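## Task

Pick tube A (violet cap) out of rack RK at position C5 and stand it upright on the central area of the balance pan, slide the balance door closed and press the PRINT key. Afterwards seat tube A fully down in bore B3 of dry block DB and make sure the balance door ends up closed. Tubes belonging to others must stay seated in their bores and wells and must never be grasped. Every station must stay upright and flat on the bench mat. Anything that stays in place only because the robot is holding it at the end counts as not done. Finish by opening the gripper and moving the arm away.

## Robot and tools

Robot: a single arm with six revolute joints and a two-finger gripper. Joint order everywhere is waist, shoulder, elbow, wrist pitch, wrist yaw, wrist roll, then the gripper.

Scene frame: origin on the table surface straight under the arm base, +z up, +y to the left when facing along +x. The base may sit slightly tilted on the table. Cameras: cam_high (fixed, 504x504, calibration given in scene frame) and cam_wrist (fisheye on the hand, 616x616, pose not given).

Layout: rack RK is closest to the base. Behind it, left to right: balance BAL, dry block DB, mixer MX, spectrophotometer SP, magnet block MG. Nothing is bolted down, so stations can be shoved. Rows and columns are read from a station's front: row A is nearest, column 1 is leftmost. The balance door is the upper glass pane; it opens by sliding away from the viewer. PRINT is the white key on the slanted front panel; a green lamp lights when PRINT is pressed while the door is closed (an empty pan is fine).

Tool execute_actions, argument actions: a list holding one item or nothing. Optional pictures: true/false to request camera images (images also come automatically with an empty list).
- Empty list: no command, just returns the state plus pictures.
- Move: {"rows": [[...7 numbers...], ...], "steps": n}, n from 8 to 15 (default 15), each step 1/30 s. One arm, so each row is a single list of 7 numbers: six absolute joint target angles in radians (same form as the Joint positions line), then the gripper opening on a scale from -1 (closed) to +1 (fully open). Rows are absolute targets, not offsets. Row i is used at step i; if rows run out, the last one repeats. At most 15 rows.
- Wait: {"steps": n} with n up to 300, no rows; it returns once n steps have elapsed since the previous result, with reply time counted inside.
Joint ranges (rad): waist -2.880..2.880, shoulder 0.000..3.142, elbow 0.000..3.019, wrist pitch -1.693..1.571, wrist yaw -1.571..1.571, wrist roll -2.094..2.094. A target more than 0.019 beyond a range end, and farther out than the current angle, gets the whole call refused (nothing is sent). Real ends may differ by up to 0.019; a joint asked past its real end stops there and the result says "joint sent to its limit", possibly about an earlier action.

Motion limits: each step the commanded angle is capped at a lead over the measured angle (waist 0.264, shoulder 0.32, elbow 0.276, wrist pitch 0.33, wrist yaw 0.186, wrist roll 0.522 rad), and all targets are pulled back if they would place the gripper more than 70 mm from where it is. Large moves therefore take several calls. Tiny commanded moves of a few mm may produce no motion. The arm keeps heading to the last row while you think, until it stalls or a step is HELD; then only a new action restarts it.

Timing: each result is captured 8 steps before the action ends; those final steps run during your reply.

Result lines: Joint positions (rad, then finger-pad gap in m; 0.094 m = fully open), Joint velocities (rad/s, m/s), joint torques (whole drive output, offset and noisy, not a clean contact signal), grip_measured (finger opening on the command scale). "joint command not followed" means the clearance check altered or blocked targets (mounting blocks and posts count as the arm). HELD marks steps where your row was partly or wholly not sent. MOTOR HOT appears at 85 °C; at 100 °C an OVER-TEMPERATURE FAULT drops the arm until it cools, so avoid holding loads longer than needed.

Gripping: fingers go to the opening you write (except near ±1). To hold something, command about 0.03 below grip_measured for a firm grip, less below for a lighter one. Readings may be off by about 1 mm of opening, consistently within a scene. Pad force tops out near 50–62 N, lower on thin parts, with a brief spike on first contact.

Tool zoom_image: camera ("cam_high" or "cam_wrist") and region [x0, y0, x1, y1] in image pixels, top-left origin, at most 504x504; returns a closer view of that camera's latest image.

Tool finished_scene: scene (1 or 2) ends that scene irreversibly, reports success, and gives the next scene's task. Replying with no tool call ends all remaining scenes.

Things to avoid: dropping or knocking anything off the table (ends the scene), tipping or sliding stations off level, gripping other tubes, slamming or pushing hard, and leaving the tube resting only because the gripper holds it. Push seated tubes fully to the bottom. Loose objects may be nudged briefly by outside disturbances.

Each tool is called after "Call:" in YAML: its name, and indented under it one key for each argument.

## Session

Call:
execute_actions:
  actions: []

Scene clock: 0.00 s of 12600.00 s.
grip_measured=+1.000
Joint positions: [-1.402  1.125  0.602 -1.106  0.048  0.817  0.094]
Joint velocities: [ 0.005  0.015  0.002  0.002 -0.066  0.007  0.   ]
Joint torques (N m, as the arm reports them, + toward a larger angle): no reading
Motor temperatures (°C, as the motors report them): [24 24 24 21 22 23]

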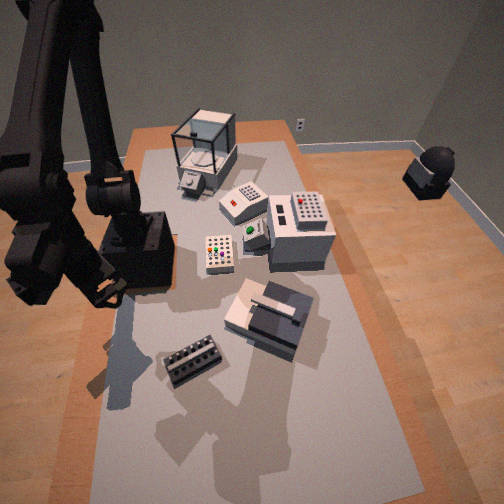

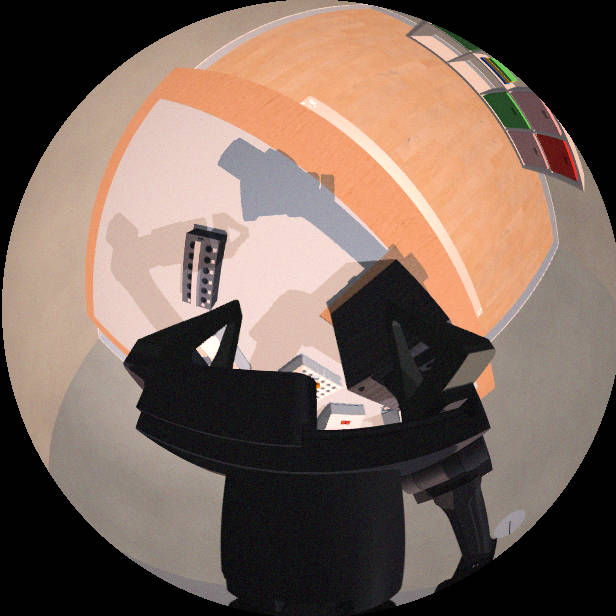

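Call:
zoom_image:
  camera: "cam_high"
  region: [150, 90, 350, 290]

Call:
zoom_image:
  camera: "cam_high"
  region: [0, 150, 200, 350]

Call:
zoom_image:
  camera: "cam_high"
  region: [190, 170, 290, 280]

Region (150, 90, 350, 290) of cam_high's 504x504 image, scaled by 2.520, with more detail than that image has.

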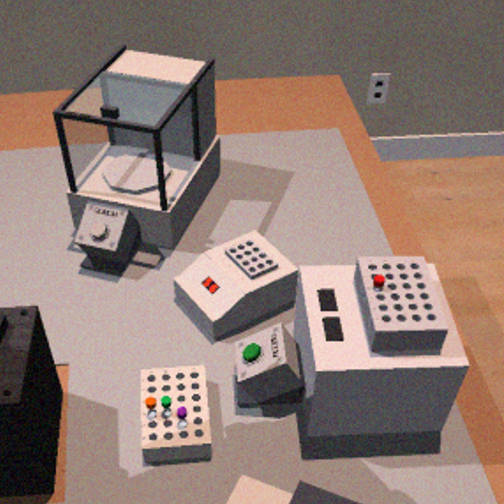

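Region (0, 150, 200, 350) of cam_high's 504x504 image, scaled by 2.520, with more detail than that image has.

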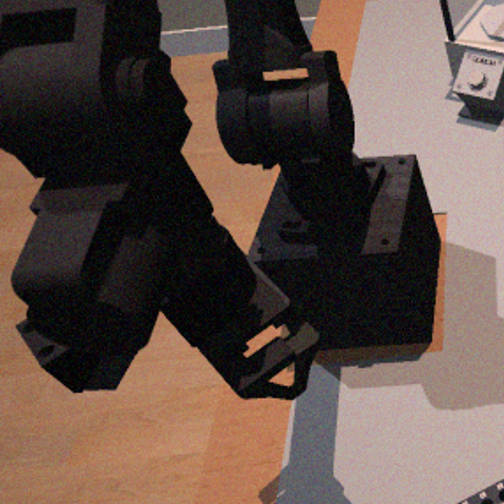

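Region (190, 170, 290, 280) of cam_high's 504x504 image, scaled by 4.582, with more detail than that image has; it fills the left 458 columns of this view, and the rest is white.

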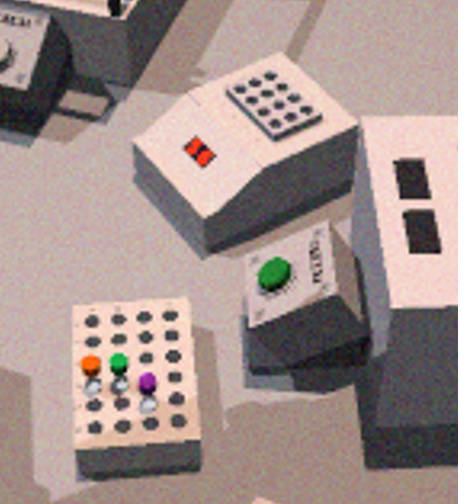

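Call:
execute_actions:
  actions:
    - {"rows":[[-0.29,1.125,0.602,-1.05,0,0,1]]}

Call:
execute_actions:
  actions:
    - {"steps":60}
  pictures: true

Scene clock: 1.97 s of 12600.00 s.
grip_measured=+1.000
Joint positions: [-0.877  1.126  0.598 -1.052  0.003  0.239  0.094]
Joint velocities: [ 2.789 -0.015 -0.007  0.007  0.037 -1.575  0.   ]
Joint torques (N m, as the arm reports them, + toward a larger angle): [ 0.15 -3.98  7.66  0.08 -0.02 -0.2 ]
Motor temperatures (°C, as the motors report them): [24 24 24 21 22 23]
Steps of this call (steps 1 to 52: nothing new was sent; steps 53 to 59: the first 7 steps of this action). Readings (joint positions):
53: [-1.383 1.125 0.601 -1.100 0.038 0.743]
54: [-1.326 1.125 0.599 -1.086 0.024 0.646]
56: [-1.159 1.126 0.598 -1.065 0.009 0.452]
59: the state above

Scene clock: 3.97 s of 12600.00 s.
grip_measured=+1.000
Joint positions: [-0.275  1.126  0.598 -1.051 -0.002  0.016  0.094]
Joint velocities: [-0.005 -0.015 -0.002 -0.017  0.066 -0.007  0.   ]
Joint torques (N m, as the arm reports them, + toward a larger angle): [-0.77 -4.21  7.45  0.08  0.17 -0.22]
Motor temperatures (°C, as the motors report them): [24 24 25 21 22 23]
Kept back: nothing.
Steps of this call (steps 1 to 8: the last 8 steps of your previous action; steps 9 to 30: the robot went on to your last target; steps 31 to 60: nothing new was sent). Readings (joint positions):
1: [-0.782 1.126 0.598 -1.051 0.002 0.194]
2: [-0.686 1.126 0.598 -1.051 0.001 0.158]
4: [-0.495 1.126 0.598 -1.051 0.000 0.106]
8: [-0.261 1.126 0.598 -1.051 -0.007 0.049]
60: the state above
The arm was judged still, so your last target was given up. Only a new action makes it travel on or press farther. Fingers that are still opening or closing keep moving.

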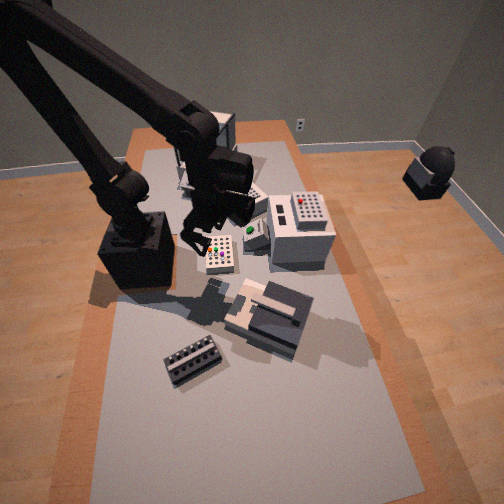

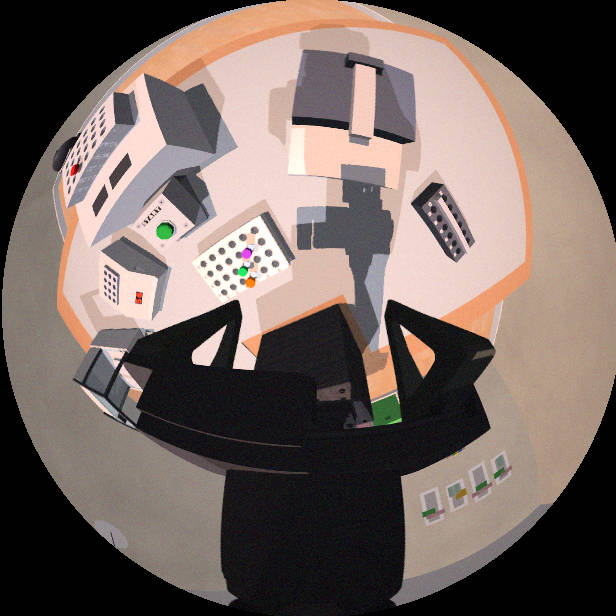

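Call:
execute_actions:
  actions:
    - {"rows":[[-0.1,1.2,0.7,-1.07,0,0,1],[0,1.3,0.8,-1.07,0,0,1],[0.1,1.4,0.88,-1.05,0,0,1]]}

Call:
execute_actions:
  actions:
    - {"steps":40}
  pictures: true

Scene clock: 4.63 s of 12600.00 s.
grip_measured=+1.000
Joint positions: [ 0.01   1.344  0.775 -1.063  0.004  0.016  0.094]
Joint velocities: [ 1.275  1.089  1.013  0.027 -0.037 -0.022  0.   ]
Joint torques (N m, as the arm reports them, + toward a larger angle): [ 0.39 -8.77  9.75  0.25 -0.06 -0.22]
Motor temperatures (°C, as the motors report them): [24 24 25 21 22 23]
Steps of this call (steps 1 to 13: nothing new was sent; steps 14 to 20: the first 7 steps of this action). Readings (joint positions):
14: [-0.262 1.131 0.603 -1.055 0.004 0.016]
15: [-0.226 1.149 0.617 -1.062 0.006 0.016]
17: [-0.131 1.221 0.670 -1.064 0.006 0.016]
20: the state above

Scene clock: 5.97 s of 12600.00 s.
grip_measured=+1.000
Joint positions: [ 0.113  1.416  0.857 -1.047 -0.002  0.013  0.094]
Joint velocities: [-0.005  0.005  0.022 -0.012  0.022  0.022  0.   ]
Joint torques (N m, as the arm reports them, + toward a larger angle): [-1.08 -9.66  8.57 -0.15  0.16 -0.19]
Motor temperatures (°C, as the motors report them): [24 24 25 21 22 23]
Kept back: nothing.
Steps of this call (steps 1 to 8: the last 8 steps of your previous action; steps 9 to 30: the robot went on to your last target; steps 31 to 40: nothing new was sent). Readings (joint positions):
1: [0.049 1.378 0.807 -1.059 0.002 0.015]
2: [0.080 1.402 0.832 -1.054 -0.000 0.015]
4: [0.112 1.421 0.856 -1.047 -0.002 0.014]
8: [0.113 1.417 0.857 -1.047 -0.002 0.013]
40: the state above
The arm was judged still, so your last target was given up. Only a new action makes it travel on or press farther. Fingers that are still opening or closing keep moving.

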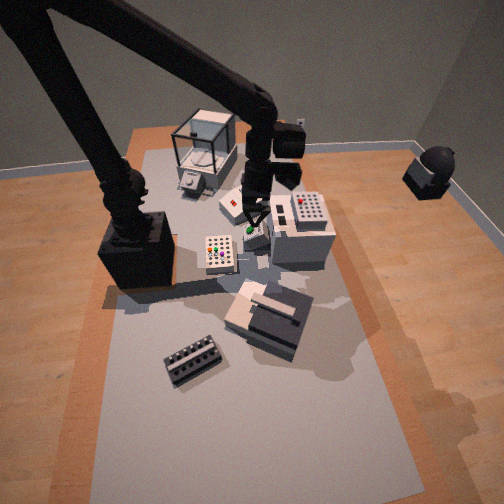

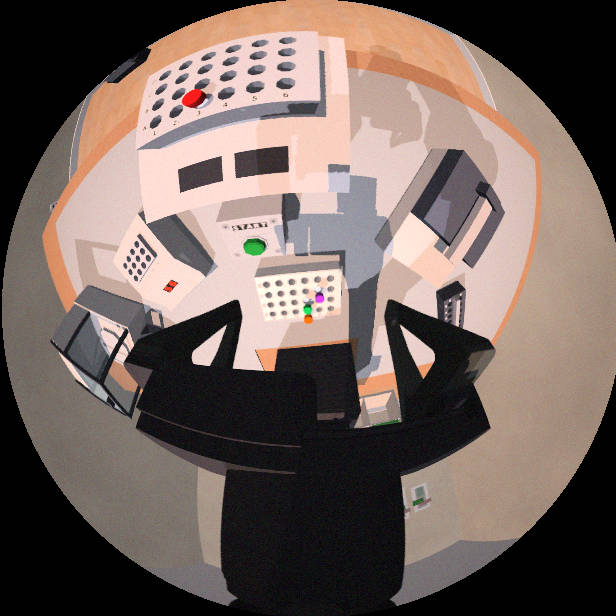

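Call:
zoom_image:
  camera: "cam_high"
  region: [180, 80, 380, 280]

Region (180, 80, 380, 280) of cam_high's 504x504 image, scaled by 2.520, with more detail than that image has.

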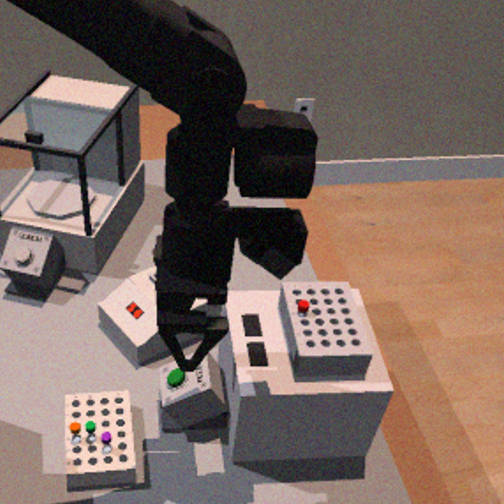

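Call:
execute_actions:
  actions:
    - {"rows":[[0.09,1.4,0.8,-1.0,0,0,0.5],[0.09,1.39,0.75,-0.95,0,0,0.2],[0.09,1.38,0.7,-0.9,0,0,0],[0.09,1.37,0.65,-0.85,0,0,-0.3],[0.09,1.37,0.6,-0.8,0,0,-0.5],[0.09,1.37,0.56,-0.75,0,0,-0.5],[0.09,1.37,0.53,-0.7,0,0,-0.5]]}

Call:
execute_actions:
  actions:
    - {"steps":30}
  pictures: true

Call:
zoom_image:
  camera: "cam_high"
  region: [150, 120, 330, 300]

Scene clock: 8.23 s of 12600.00 s.
grip_measured=-0.488
Joint positions: [ 0.107  1.374  0.599 -0.799 -0.002  0.013  0.024]
Joint velocities: [-0.005 -0.005 -1.463  1.263  0.11  -0.007 -0.018]
Joint torques (N m, as the arm reports them, + toward a larger angle): [-1.42 -7.02  7.38  0.24  0.16 -0.19]
Motor temperatures (°C, as the motors report them): [24 24 25 21 22 23]
Steps of this call (steps 1 to 61: nothing new was sent; steps 62 to 68: the first 7 steps of this action). Readings (joint positions):
62: [0.113 1.415 0.850 -1.038 -0.002 0.013]
63: [0.112 1.410 0.831 -1.012 -0.002 0.013]
65: [0.110 1.392 0.755 -0.931 -0.002 0.013]
68: the state above

Scene clock: 9.23 s of 12600.00 s.
grip_measured=-0.497
Joint positions: [ 0.106  1.38   0.498 -0.71  -0.002  0.013  0.024]
Joint velocities: [ 0.005 -0.015 -0.007 -0.007 -0.037 -0.037  0.001]
Joint torques (N m, as the arm reports them, + toward a larger angle): [-1.   -6.62  7.49  0.32  0.16 -0.19]
Motor temperatures (°C, as the motors report them): [24 24 25 21 22 23]
Kept back: nothing.
Steps of this call (steps 1 to 8: the last 8 steps of your previous action; steps 9 to 30: the robot went on to your last target). Readings (joint positions):
1: [0.106 1.375 0.554 -0.766 -0.002 0.013]
2: [0.106 1.377 0.522 -0.750 -0.002 0.013]
4: [0.106 1.380 0.492 -0.741 -0.002 0.013]
8: [0.106 1.380 0.496 -0.716 -0.002 0.013]
30: the state above
The arm was judged still, so your last target was given up. Only a new action makes it travel on or press farther. Fingers that are still opening or closing keep moving.

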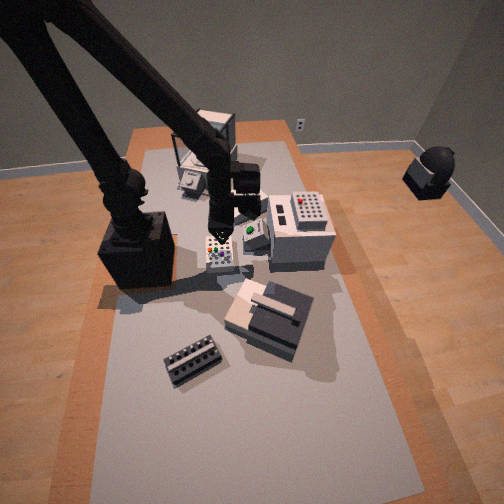

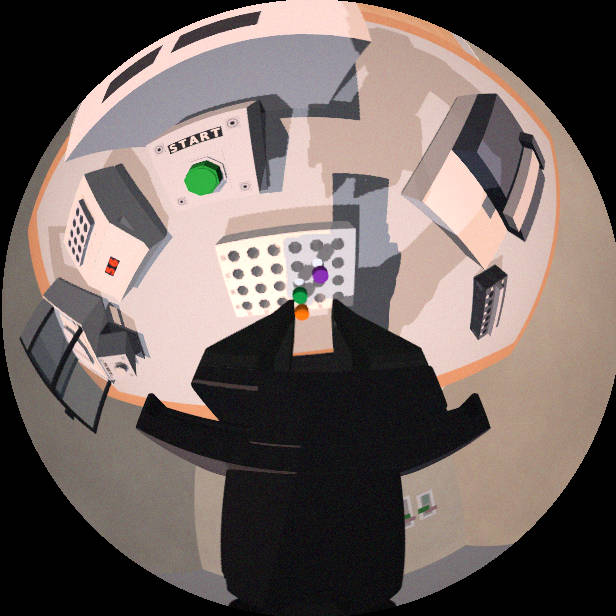

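Region (150, 120, 330, 300) of cam_high's 504x504 image, scaled by 2.800, with more detail than that image has.

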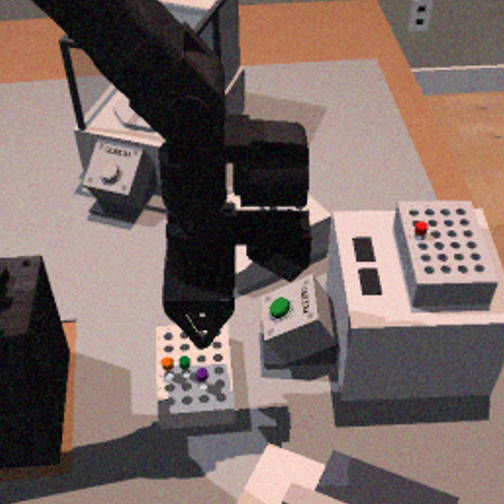

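Call:
execute_actions:
  actions:
    - {"rows":[[0.07,1.4,0.52,-0.66,0,0,-0.55],[0.065,1.43,0.51,-0.62,0,0,-0.55],[0.065,1.453,0.503,-0.58,0,0,-0.55]]}

Call:
execute_actions:
  actions:
    - {"steps":25}
  pictures: true

Call:
zoom_image:
  camera: "cam_high"
  region: [180, 200, 270, 290]

Scene clock: 9.97 s of 12600.00 s.
grip_measured=-0.548
Joint positions: [ 0.079  1.451  0.498 -0.597 -0.002  0.013  0.021]
Joint velocities: [-0.034  0.23  -0.017  0.061  0.007 -0.037 -0.   ]
Joint torques (N m, as the arm reports them, + toward a larger angle): [-0.78 -7.25  5.3   0.53  0.16 -0.18]
Motor temperatures (°C, as the motors report them): [24 24 25 21 22 23]
Steps of this call (steps 1 to 15: nothing new was sent; steps 16 to 22: the first 7 steps of this action). Readings (joint positions):
16: [0.105 1.381 0.498 -0.704 -0.002 0.013]
17: [0.100 1.386 0.498 -0.687 -0.002 0.013]
19: [0.088 1.414 0.498 -0.630 -0.002 0.013]
22: the state above

Scene clock: 10.80 s of 12600.00 s.
grip_measured=-0.548
Joint positions: [ 0.078  1.458  0.498 -0.593 -0.002  0.013  0.021]
Joint velocities: [ 0.005 -0.015  0.007  0.002 -0.022  0.081  0.   ]
Joint torques (N m, as the arm reports them, + toward a larger angle): [-0.91 -6.95  5.19  0.49  0.16 -0.19]
Motor temperatures (°C, as the motors report them): [24 24 25 21 22 23]
Kept back: nothing.
Steps of this call (steps 1 to 8: the last 8 steps of your previous action; steps 9 to 15: the robot went on to your last target; steps 16 to 25: nothing new was sent). Readings (joint positions):
1: [0.078 1.457 0.498 -0.596 -0.002 0.013]
2: [0.078 1.458 0.498 -0.595 -0.002 0.013]
4: [0.078 1.458 0.498 -0.594 -0.002 0.013]
8: [0.078 1.458 0.498 -0.593 -0.002 0.013]
25: the state above
The arm was judged still, so your last target was given up. Only a new action makes it travel on or press farther. Fingers that are still opening or closing keep moving.

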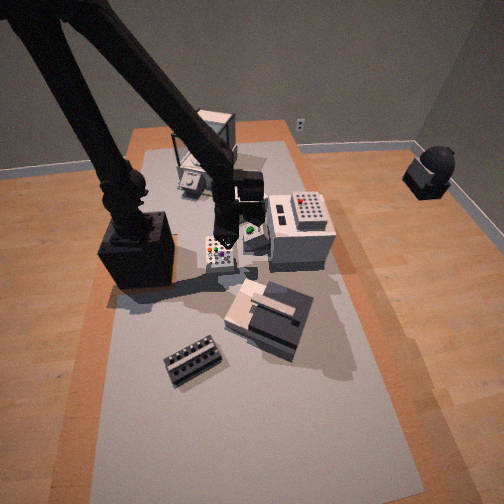

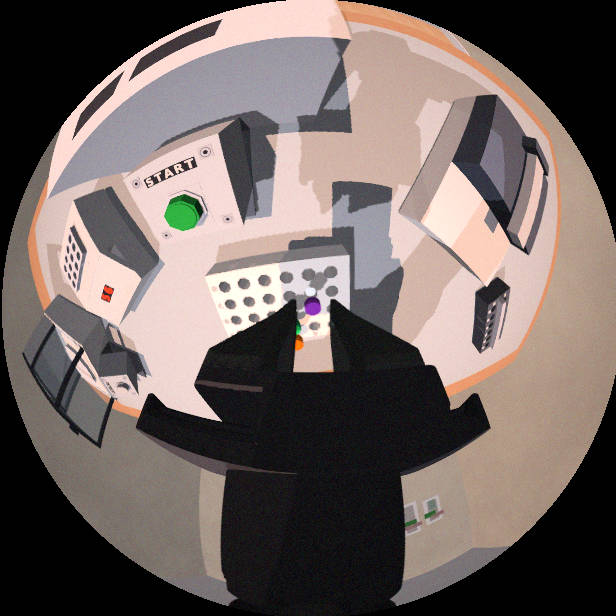

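Region (180, 200, 270, 290) of cam_high's 504x504 image, scaled by 5.600, with more detail than that image has.

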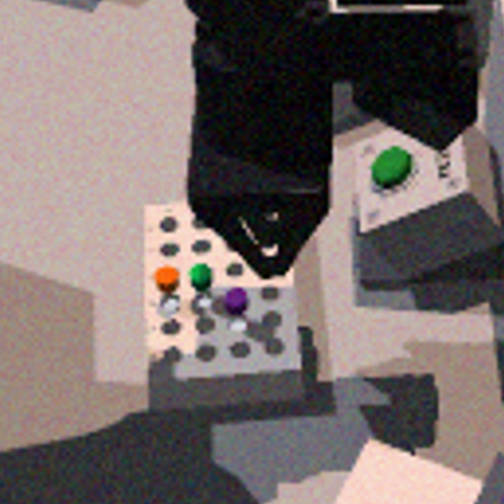

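Call:
execute_actions:
  actions:
    - {"rows":[[0.07,1.42,0.58,-0.7,0,0,-1],[0.07,1.39,0.66,-0.8,0,0,-1],[0.07,1.36,0.74,-0.9,0,0,-1],[0.07,1.34,0.82,-1.0,0,0,-1],[0.1,1.33,0.9,-1.1,0,0,-1],[0.15,1.33,0.96,-1.17,0,0,-1],[0.25,1.33,0.96,-1.17,0,0,-1],[0.35,1.33,0.96,-1.17,0,0,-1],[0.5,1.33,0.96,-1.17,0,0,-1],[0.65,1.33,0.96,-1.17,0,0,-1],[0.8,1.33,0.96,-1.17,0,0,-1],[0.95,1.33,0.96,-1.17,0,0,-1],[1.1,1.33,0.96,-1.17,0,0,-1],[1.25,1.33,0.96,-1.17,0,0,-1],[1.45,1.33,0.96,-1.17,0,0,-1]]}

Call:
execute_actions:
  actions:
    - {"steps":45}
  pictures: true

Call:
zoom_image:
  camera: "cam_high"
  region: [120, 40, 300, 220]

Scene clock: 11.90 s of 12600.00 s.
grip_measured=-0.982
Joint positions: [ 0.089  1.403  0.684 -0.943  0.     0.013  0.001]
Joint velocities: [ 0.357 -0.308  1.082 -1.326  0.081 -0.051 -0.001]
Joint torques (N m, as the arm reports them, + toward a larger angle): [ 3.88 -8.01  8.72  0.19 -0.1  -0.1 ]
Motor temperatures (°C, as the motors report them): [24 24 25 21 22 23]
Steps of this call (steps 1 to 26: nothing new was sent; steps 27 to 33: the first 7 steps of this action). Readings (joint positions):
27: [0.078 1.457 0.503 -0.611 -0.002 0.013]
28: [0.078 1.453 0.521 -0.664 -0.002 0.013]
30: [0.078 1.436 0.574 -0.777 -0.002 0.013]
33: the state above

Scene clock: 13.40 s of 12600.00 s.
grip_measured=-0.982
Joint positions: [ 1.461  1.347  0.923 -1.161 -0.002  0.012  0.001]
Joint velocities: [-0.005 -0.005  0.007 -0.012 -0.007 -0.081 -0.001]
Joint torques (N m, as the arm reports them, + toward a larger angle): [ -0.27 -10.18   9.71  -0.48   0.1   -0.17]
Motor temperatures (°C, as the motors report them): [24 24 25 21 22 23]
Kept back: nothing.
Steps of this call (steps 1 to 8: the last 8 steps of your previous action; steps 9 to 45: the robot went on to your last target). Readings (joint positions):
1: [0.107 1.393 0.721 -0.981 0.002 0.013]
2: [0.136 1.385 0.755 -1.009 0.003 0.013]
4: [0.213 1.372 0.817 -1.057 0.003 0.013]
8: [0.425 1.353 0.899 -1.114 0.003 0.013]
45: the state above
The arm was judged still, so your last target was given up. Only a new action makes it travel on or press farther. Fingers that are still opening or closing keep moving.

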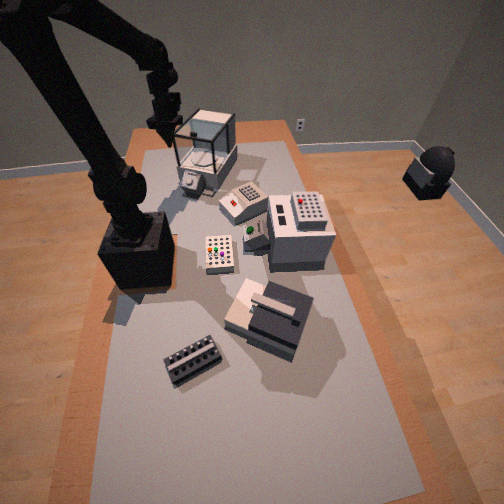

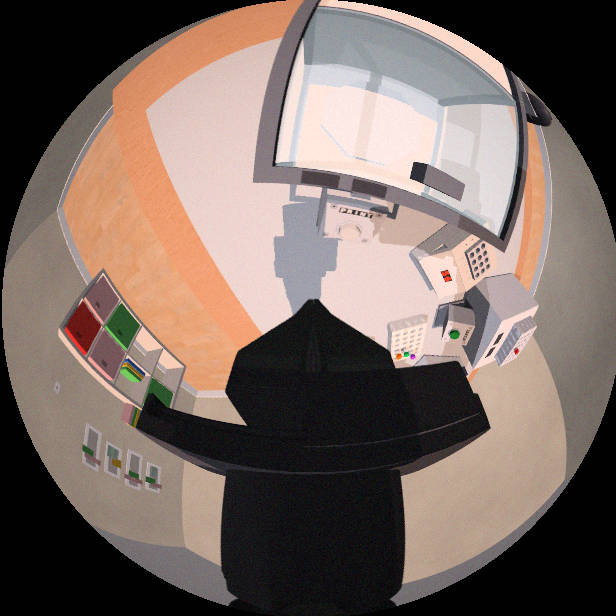

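Region (120, 40, 300, 220) of cam_high's 504x504 image, scaled by 2.800, with more detail than that image has.

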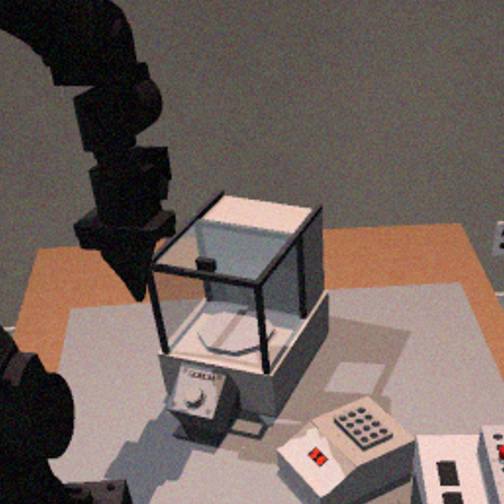

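Call:
execute_actions:
  actions:
    - {"rows":[[1.45,1.33,1.0,-1.2,0,0,-1],[1.45,1.33,1.05,-1.24,0,0,-1],[1.45,1.33,1.11,-1.28,0,0,-1],[1.45,1.33,1.11,-1.28,0,0,-1],[1.45,1.33,1.11,-1.28,0,0,-1],[1.45,1.33,1.11,-1.28,0,0,-1],[1.4,1.35,1.11,-1.28,0,0,-1],[1.35,1.37,1.11,-1.27,0,0,-1],[1.3,1.37,1.11,-1.27,0,0,-1],[1.26,1.37,1.11,-1.27,0,0,-1]]}

Call:
execute_actions:
  actions:
    - {"steps":30}
  pictures: true

Call:
zoom_image:
  camera: "cam_high"
  region: [120, 40, 300, 220]

Scene clock: 14.33 s of 12600.00 s.
grip_measured=-0.982
Joint positions: [ 1.458  1.347  1.057 -1.264 -0.002  0.012  0.001]
Joint velocities: [-0.122  0.005  0.598 -0.012 -0.037 -0.007  0.003]
Joint torques (N m, as the arm reports them, + toward a larger angle): [-3.19 -9.1   8.69 -0.61  0.15 -0.16]
Motor temperatures (°C, as the motors report them): [24 24 26 21 22 23]
Steps of this call (steps 1 to 21: nothing new was sent; steps 22 to 28: the first 7 steps of this action). Readings (joint positions):
22: [1.461 1.347 0.926 -1.166 -0.002 0.012]
23: [1.461 1.347 0.935 -1.185 -0.002 0.012]
25: [1.461 1.347 0.979 -1.240 -0.002 0.012]
28: the state above

Scene clock: 15.33 s of 12600.00 s.
grip_measured=-0.982
Joint positions: [ 1.245  1.369  1.088 -1.264  0.003  0.012  0.001]
Joint velocities: [ 0.015 -0.015 -0.022  0.002 -0.007 -0.007 -0.001]
Joint torques (N m, as the arm reports them, + toward a larger angle): [ 1.28 -9.75  9.07 -0.29 -0.05 -0.17]
Motor temperatures (°C, as the motors report them): [24 24 26 21 22 23]
Kept back: nothing.
Steps of this call (steps 1 to 8: the last 8 steps of your previous action; steps 9 to 30: the robot went on to your last target). Readings (joint positions):
1: [1.448 1.347 1.074 -1.264 -0.003 0.012]
2: [1.427 1.347 1.084 -1.264 -0.004 0.012]
4: [1.355 1.349 1.088 -1.264 -0.004 0.012]
8: [1.242 1.364 1.088 -1.264 0.004 0.012]
30: the state above
The arm was judged still, so your last target was given up. Only a new action makes it travel on or press farther. Fingers that are still opening or closing keep moving.

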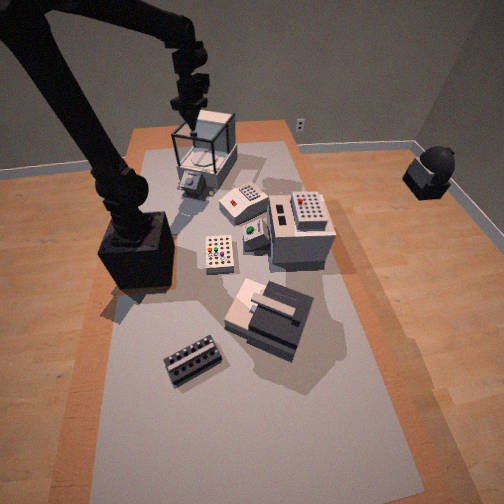

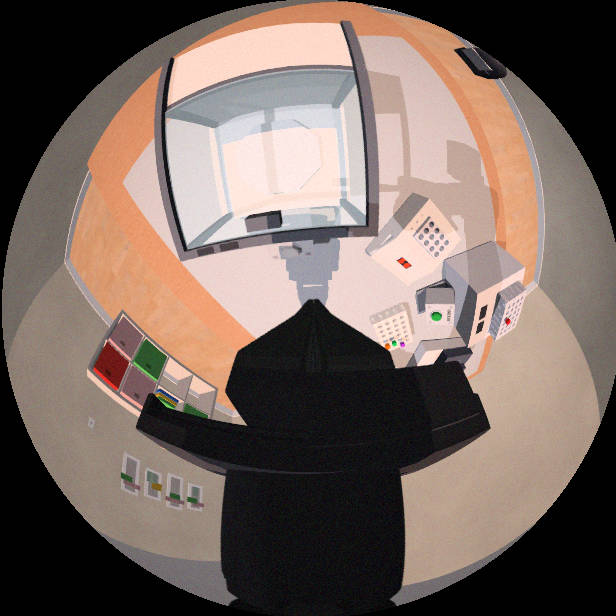

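Region (120, 40, 300, 220) of cam_high's 504x504 image, scaled by 2.800, with more detail than that image has.

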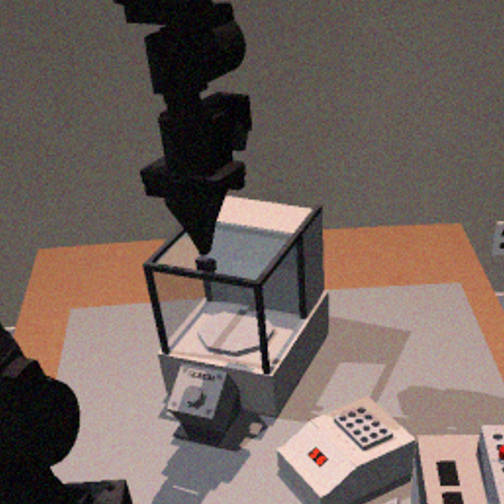

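Call:
execute_actions:
  actions:
    - {"rows":[[1.3,1.4,1.11,-1.25,0,0,-1],[1.32,1.445,1.11,-1.21,0,0,-1]]}

Call:
execute_actions:
  actions:
    - {"steps":25}
  pictures: true

Call:
zoom_image:
  camera: "cam_high"
  region: [150, 80, 260, 190]

Scene clock: 16.07 s of 12600.00 s.
grip_measured=-0.982
Joint positions: [ 1.312  1.444  1.088 -1.222  0.001  0.012  0.001]
Joint velocities: [ 0.161  0.308 -0.012  0.022 -0.066 -0.007  0.001]
Joint torques (N m, as the arm reports them, + toward a larger angle): [  0.33 -12.09   8.88   0.07   0.02  -0.17]
Motor temperatures (°C, as the motors report them): [24 24 26 21 22 23]
Steps of this call (steps 1 to 15: nothing new was sent; steps 16 to 22: the first 7 steps of this action). Readings (joint positions):
16: [1.248 1.371 1.088 -1.264 0.003 0.012]
17: [1.255 1.377 1.088 -1.257 0.003 0.012]
19: [1.280 1.401 1.088 -1.234 0.003 0.012]
22: the state above

Scene clock: 16.90 s of 12600.00 s.
grip_measured=-0.982
Joint positions: [ 1.317  1.459  1.088 -1.22   0.001  0.012  0.001]
Joint velocities: [-0.005 -0.005  0.007  0.007 -0.022 -0.037  0.   ]
Joint torques (N m, as the arm reports them, + toward a larger angle): [  0.55 -11.69   8.71   0.15   0.01  -0.17]
Motor temperatures (°C, as the motors report them): [24 24 26 21 22 23]
Kept back: nothing.
Steps of this call (steps 1 to 8: the last 8 steps of your previous action; steps 9 to 25: the robot went on to your last target). Readings (joint positions):
1: [1.316 1.453 1.088 -1.220 0.001 0.012]
2: [1.317 1.458 1.088 -1.220 0.001 0.012]
4: [1.317 1.460 1.088 -1.220 0.001 0.012]
8: [1.317 1.459 1.088 -1.220 0.001 0.012]
25: the state above

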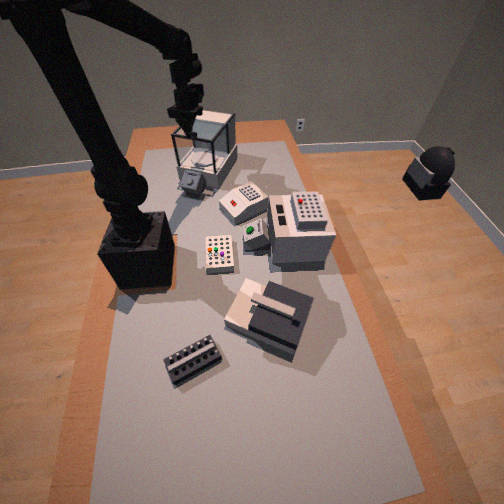

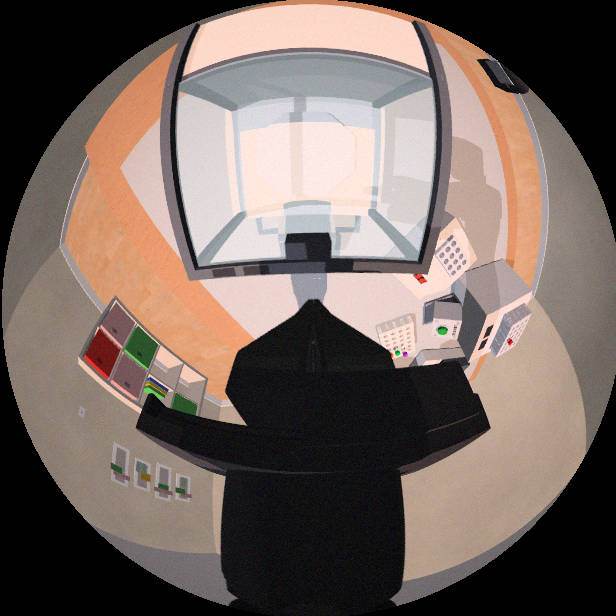

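Region (150, 80, 260, 190) of cam_high's 504x504 image, scaled by 4.582, with more detail than that image has.

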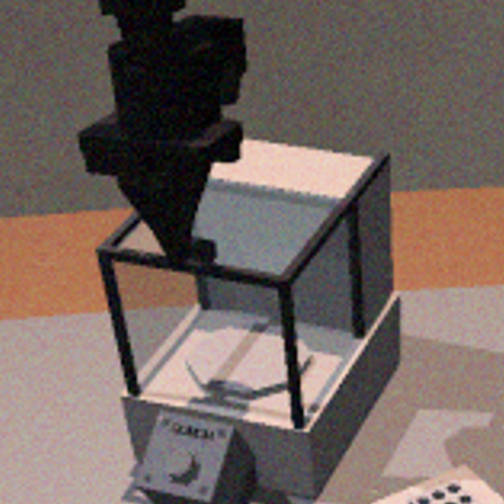

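Call:
execute_actions:
  actions:
    - {"rows":[[1.32,1.445,1.165,-1.21,0,0,-1],[1.32,1.445,1.165,-1.21,0,0,-1],[1.32,1.46,1.165,-1.21,0,0,-1],[1.32,1.48,1.165,-1.21,0,0,-1]]}

Call:
execute_actions:
  actions:
    - {"steps":25}
  pictures: true

Call:
zoom_image:
  camera: "cam_high"
  region: [150, 80, 260, 190]

Scene clock: 17.77 s of 12600.00 s.
grip_measured=-0.982
Joint positions: [ 1.317  1.467  1.12  -1.219  0.001  0.012  0.001]
Joint velocities: [-0.015  0.044  0.056  0.022  0.007 -0.007  0.   ]
Joint torques (N m, as the arm reports them, + toward a larger angle): [  0.5  -10.19  10.29   0.22   0.01  -0.17]
Motor temperatures (°C, as the motors report them): [24 24 26 21 22 23]
Steps of this call (steps 1 to 15: the robot went on to your last target; steps 16 to 19: nothing new was sent; steps 20 to 26: the first 7 steps of this action). Readings (joint positions):
20: [1.317 1.459 1.090 -1.220 0.001 0.012]
21: [1.317 1.459 1.094 -1.220 0.001 0.012]
23: [1.317 1.461 1.105 -1.220 0.001 0.012]
26: the state above

Scene clock: 18.60 s of 12600.00 s.
grip_measured=-0.982
Joint positions: [ 1.317  1.476  1.121 -1.218  0.001  0.012  0.001]
Joint velocities: [ 0.005 -0.005 -0.002 -0.002 -0.037  0.037 -0.   ]
Joint torques (N m, as the arm reports them, + toward a larger angle): [  0.51 -10.66  10.44   0.15   0.02  -0.17]
Motor temperatures (°C, as the motors report them): [24 24 26 21 22 23]
Kept back: nothing.
Steps of this call (steps 1 to 8: the last 8 steps of your previous action; steps 9 to 15: the robot went on to your last target; steps 16 to 25: nothing new was sent). Readings (joint positions):
1: [1.317 1.469 1.121 -1.218 0.001 0.012]
2: [1.317 1.471 1.121 -1.218 0.001 0.012]
4: [1.317 1.474 1.121 -1.218 0.001 0.012]
8: [1.317 1.476 1.121 -1.218 0.001 0.012]
25: the state above
The arm was judged still, so your last target was given up. Only a new action makes it travel on or press farther. Fingers that are still opening or closing keep moving.

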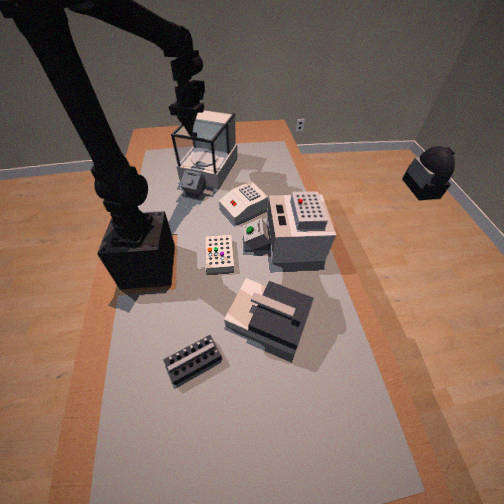

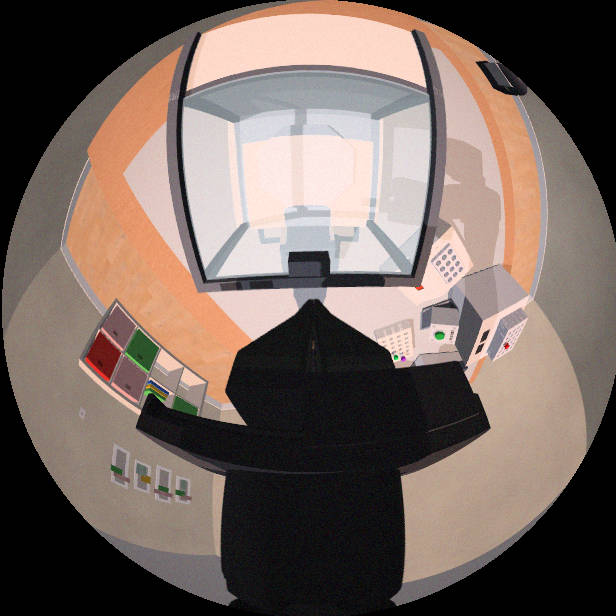

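Region (150, 80, 260, 190) of cam_high's 504x504 image, scaled by 4.582, with more detail than that image has.

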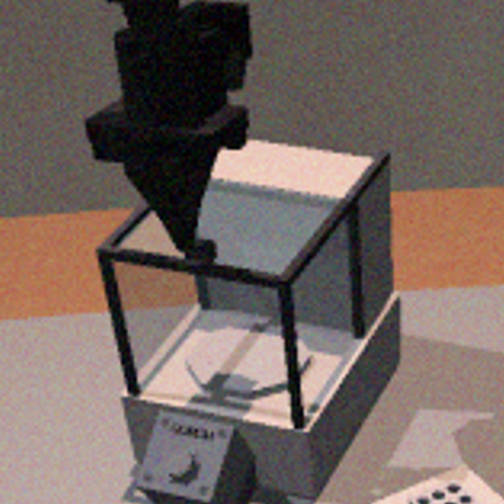

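Call:
execute_actions:
  actions:
    - {"rows":[[1.32,1.5,1.165,-1.18,0,0,-1],[1.32,1.515,1.165,-1.17,0,0,-1]]}

Call:
execute_actions:
  actions:
    - {"steps":25}
  pictures: true

Call:
zoom_image:
  camera: "cam_high"
  region: [150, 80, 260, 190]

Scene clock: 19.23 s of 12600.00 s.
grip_measured=-0.982
Joint positions: [ 1.317  1.511  1.122 -1.182  0.001  0.012  0.001]
Joint velocities: [-0.015  0.142  0.007 -0.007  0.007  0.022 -0.   ]
Joint torques (N m, as the arm reports them, + toward a larger angle): [  0.42 -11.82  10.22   0.24   0.03  -0.17]
Motor temperatures (°C, as the motors report them): [24 24 26 21 22 23]
Steps of this call (steps 1 to 12: nothing new was sent; steps 13 to 19: the first 7 steps of this action). Readings (joint positions):
13: [1.317 1.477 1.121 -1.214 0.001 0.012]
14: [1.317 1.480 1.121 -1.205 0.001 0.012]
16: [1.317 1.492 1.122 -1.188 0.001 0.012]
19: the state above

Scene clock: 20.07 s of 12600.00 s.
grip_measured=-0.982
Joint positions: [ 1.317  1.514  1.123 -1.182  0.001  0.012  0.001]
Joint velocities: [-0.005  0.005 -0.002 -0.007  0.022 -0.066 -0.   ]
Joint torques (N m, as the arm reports them, + toward a larger angle): [  0.44 -11.38  10.19   0.27   0.02  -0.17]
Motor temperatures (°C, as the motors report them): [24 24 26 21 22 23]
Kept back: nothing.
Steps of this call (steps 1 to 8: the last 8 steps of your previous action; steps 9 to 15: the robot went on to your last target; steps 16 to 25: nothing new was sent). Readings (joint positions):
1: [1.317 1.514 1.122 -1.182 0.001 0.012]
2: [1.317 1.514 1.123 -1.182 0.001 0.012]
4: [1.317 1.514 1.123 -1.182 0.001 0.012]
8: [1.317 1.514 1.123 -1.182 0.001 0.012]
25: the state above
The arm was judged still, so your last target was given up. Only a new action makes it travel on or press farther. Fingers that are still opening or closing keep moving.

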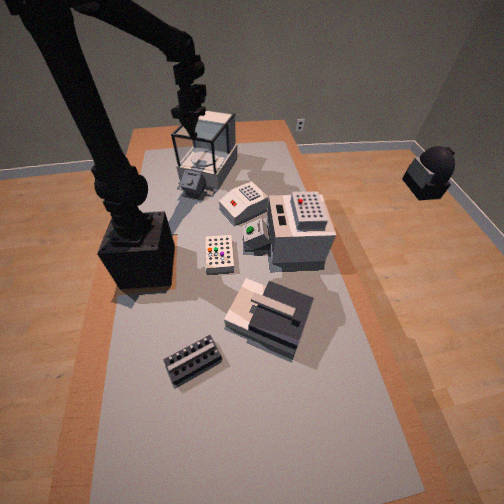

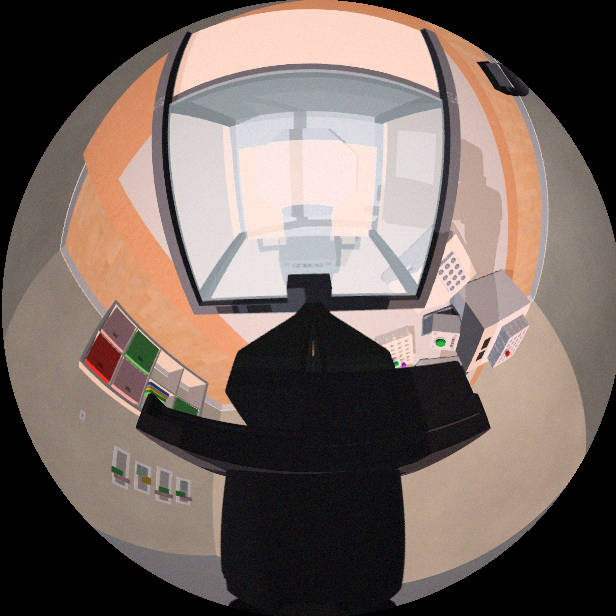

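Region (150, 80, 260, 190) of cam_high's 504x504 image, scaled by 4.582, with more detail than that image has.

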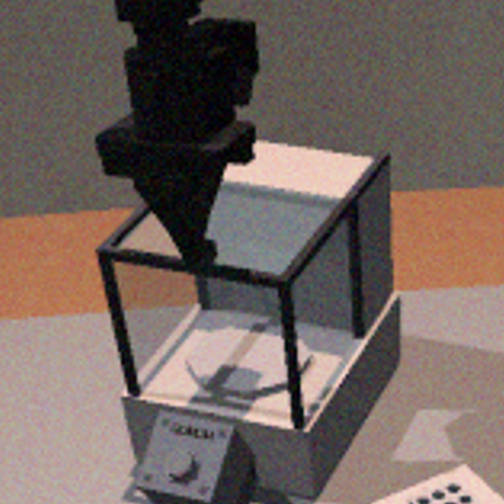

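Call:
execute_actions:
  actions:
    - {"rows":[[1.32,1.525,1.176,-1.18,0,0,-1],[1.32,1.535,1.187,-1.18,0,0,-1],[1.32,1.545,1.197,-1.18,0,0,-1],[1.32,1.555,1.208,-1.18,0,0,-1],[1.32,1.565,1.218,-1.18,0,0,-1],[1.32,1.575,1.228,-1.18,0,0,-1],[1.32,1.585,1.238,-1.18,0,0,-1],[1.32,1.595,1.248,-1.18,0,0,-1],[1.32,1.605,1.258,-1.18,0,0,-1],[1.32,1.615,1.268,-1.18,0,0,-1],[1.32,1.625,1.278,-1.18,0,0,-1],[1.32,1.635,1.288,-1.18,0,0,-1],[1.32,1.645,1.298,-1.18,0,0,-1],[1.32,1.652,1.307,-1.18,0,0,-1],[1.32,1.66,1.316,-1.18,0,0,-1]]}

Call:
execute_actions:
  actions:
    - {"steps":30}
  pictures: true

Call:
zoom_image:
  camera: "cam_high"
  region: [150, 80, 260, 190]

Scene clock: 20.90 s of 12600.00 s.
grip_measured=-0.982
Joint positions: [ 1.317  1.55   1.164 -1.185  0.001  0.012  0.001]
Joint velocities: [-0.005  0.317  0.339  0.002  0.022  0.022 -0.   ]
Joint torques (N m, as the arm reports them, + toward a larger angle): [  0.5  -10.57  11.06   0.07   0.01  -0.17]
Motor temperatures (°C, as the motors report them): [24 24 26 21 22 23]
Steps of this call (steps 1 to 18: nothing new was sent; steps 19 to 25: the first 7 steps of this action). Readings (joint positions):
19: [1.317 1.514 1.124 -1.182 0.001 0.012]
20: [1.317 1.515 1.125 -1.183 0.001 0.012]
22: [1.317 1.522 1.133 -1.184 0.001 0.012]
25: the state above

Scene clock: 21.90 s of 12600.00 s.
grip_measured=-0.982
Joint positions: [ 1.317  1.656  1.269 -1.186  0.001  0.012  0.001]
Joint velocities: [-0.005 -0.015 -0.002 -0.022  0.007 -0.022 -0.001]
Joint torques (N m, as the arm reports them, + toward a larger angle): [  0.43 -13.17  10.59   0.06   0.01  -0.17]
Motor temperatures (°C, as the motors report them): [24 24 27 21 22 23]
Kept back: nothing.
Steps of this call (steps 1 to 8: the last 8 steps of your previous action; steps 9 to 30: the robot went on to your last target). Readings (joint positions):
1: [1.317 1.561 1.176 -1.185 0.001 0.012]
2: [1.317 1.573 1.188 -1.185 0.001 0.012]
4: [1.317 1.596 1.210 -1.185 0.001 0.012]
8: [1.317 1.631 1.254 -1.186 0.001 0.012]
30: the state above
The arm was judged still, so your last target was given up. Only a new action makes it travel on or press farther. Fingers that are still opening or closing keep moving.

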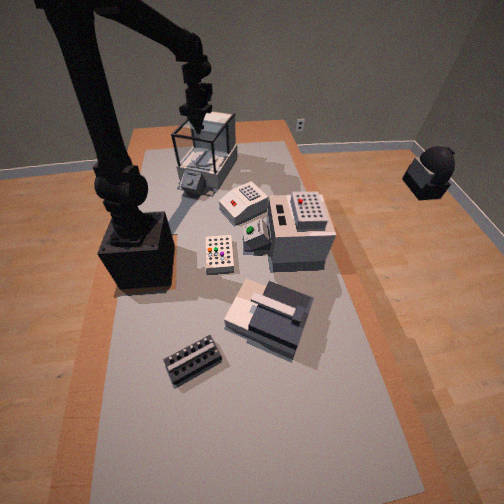

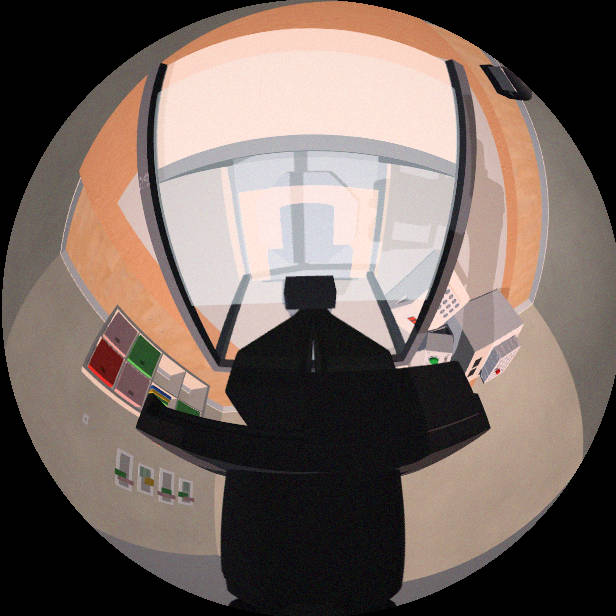

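Region (150, 80, 260, 190) of cam_high's 504x504 image, scaled by 4.582, with more detail than that image has.

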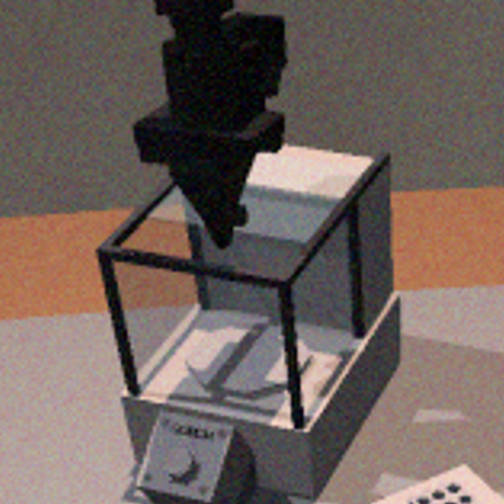

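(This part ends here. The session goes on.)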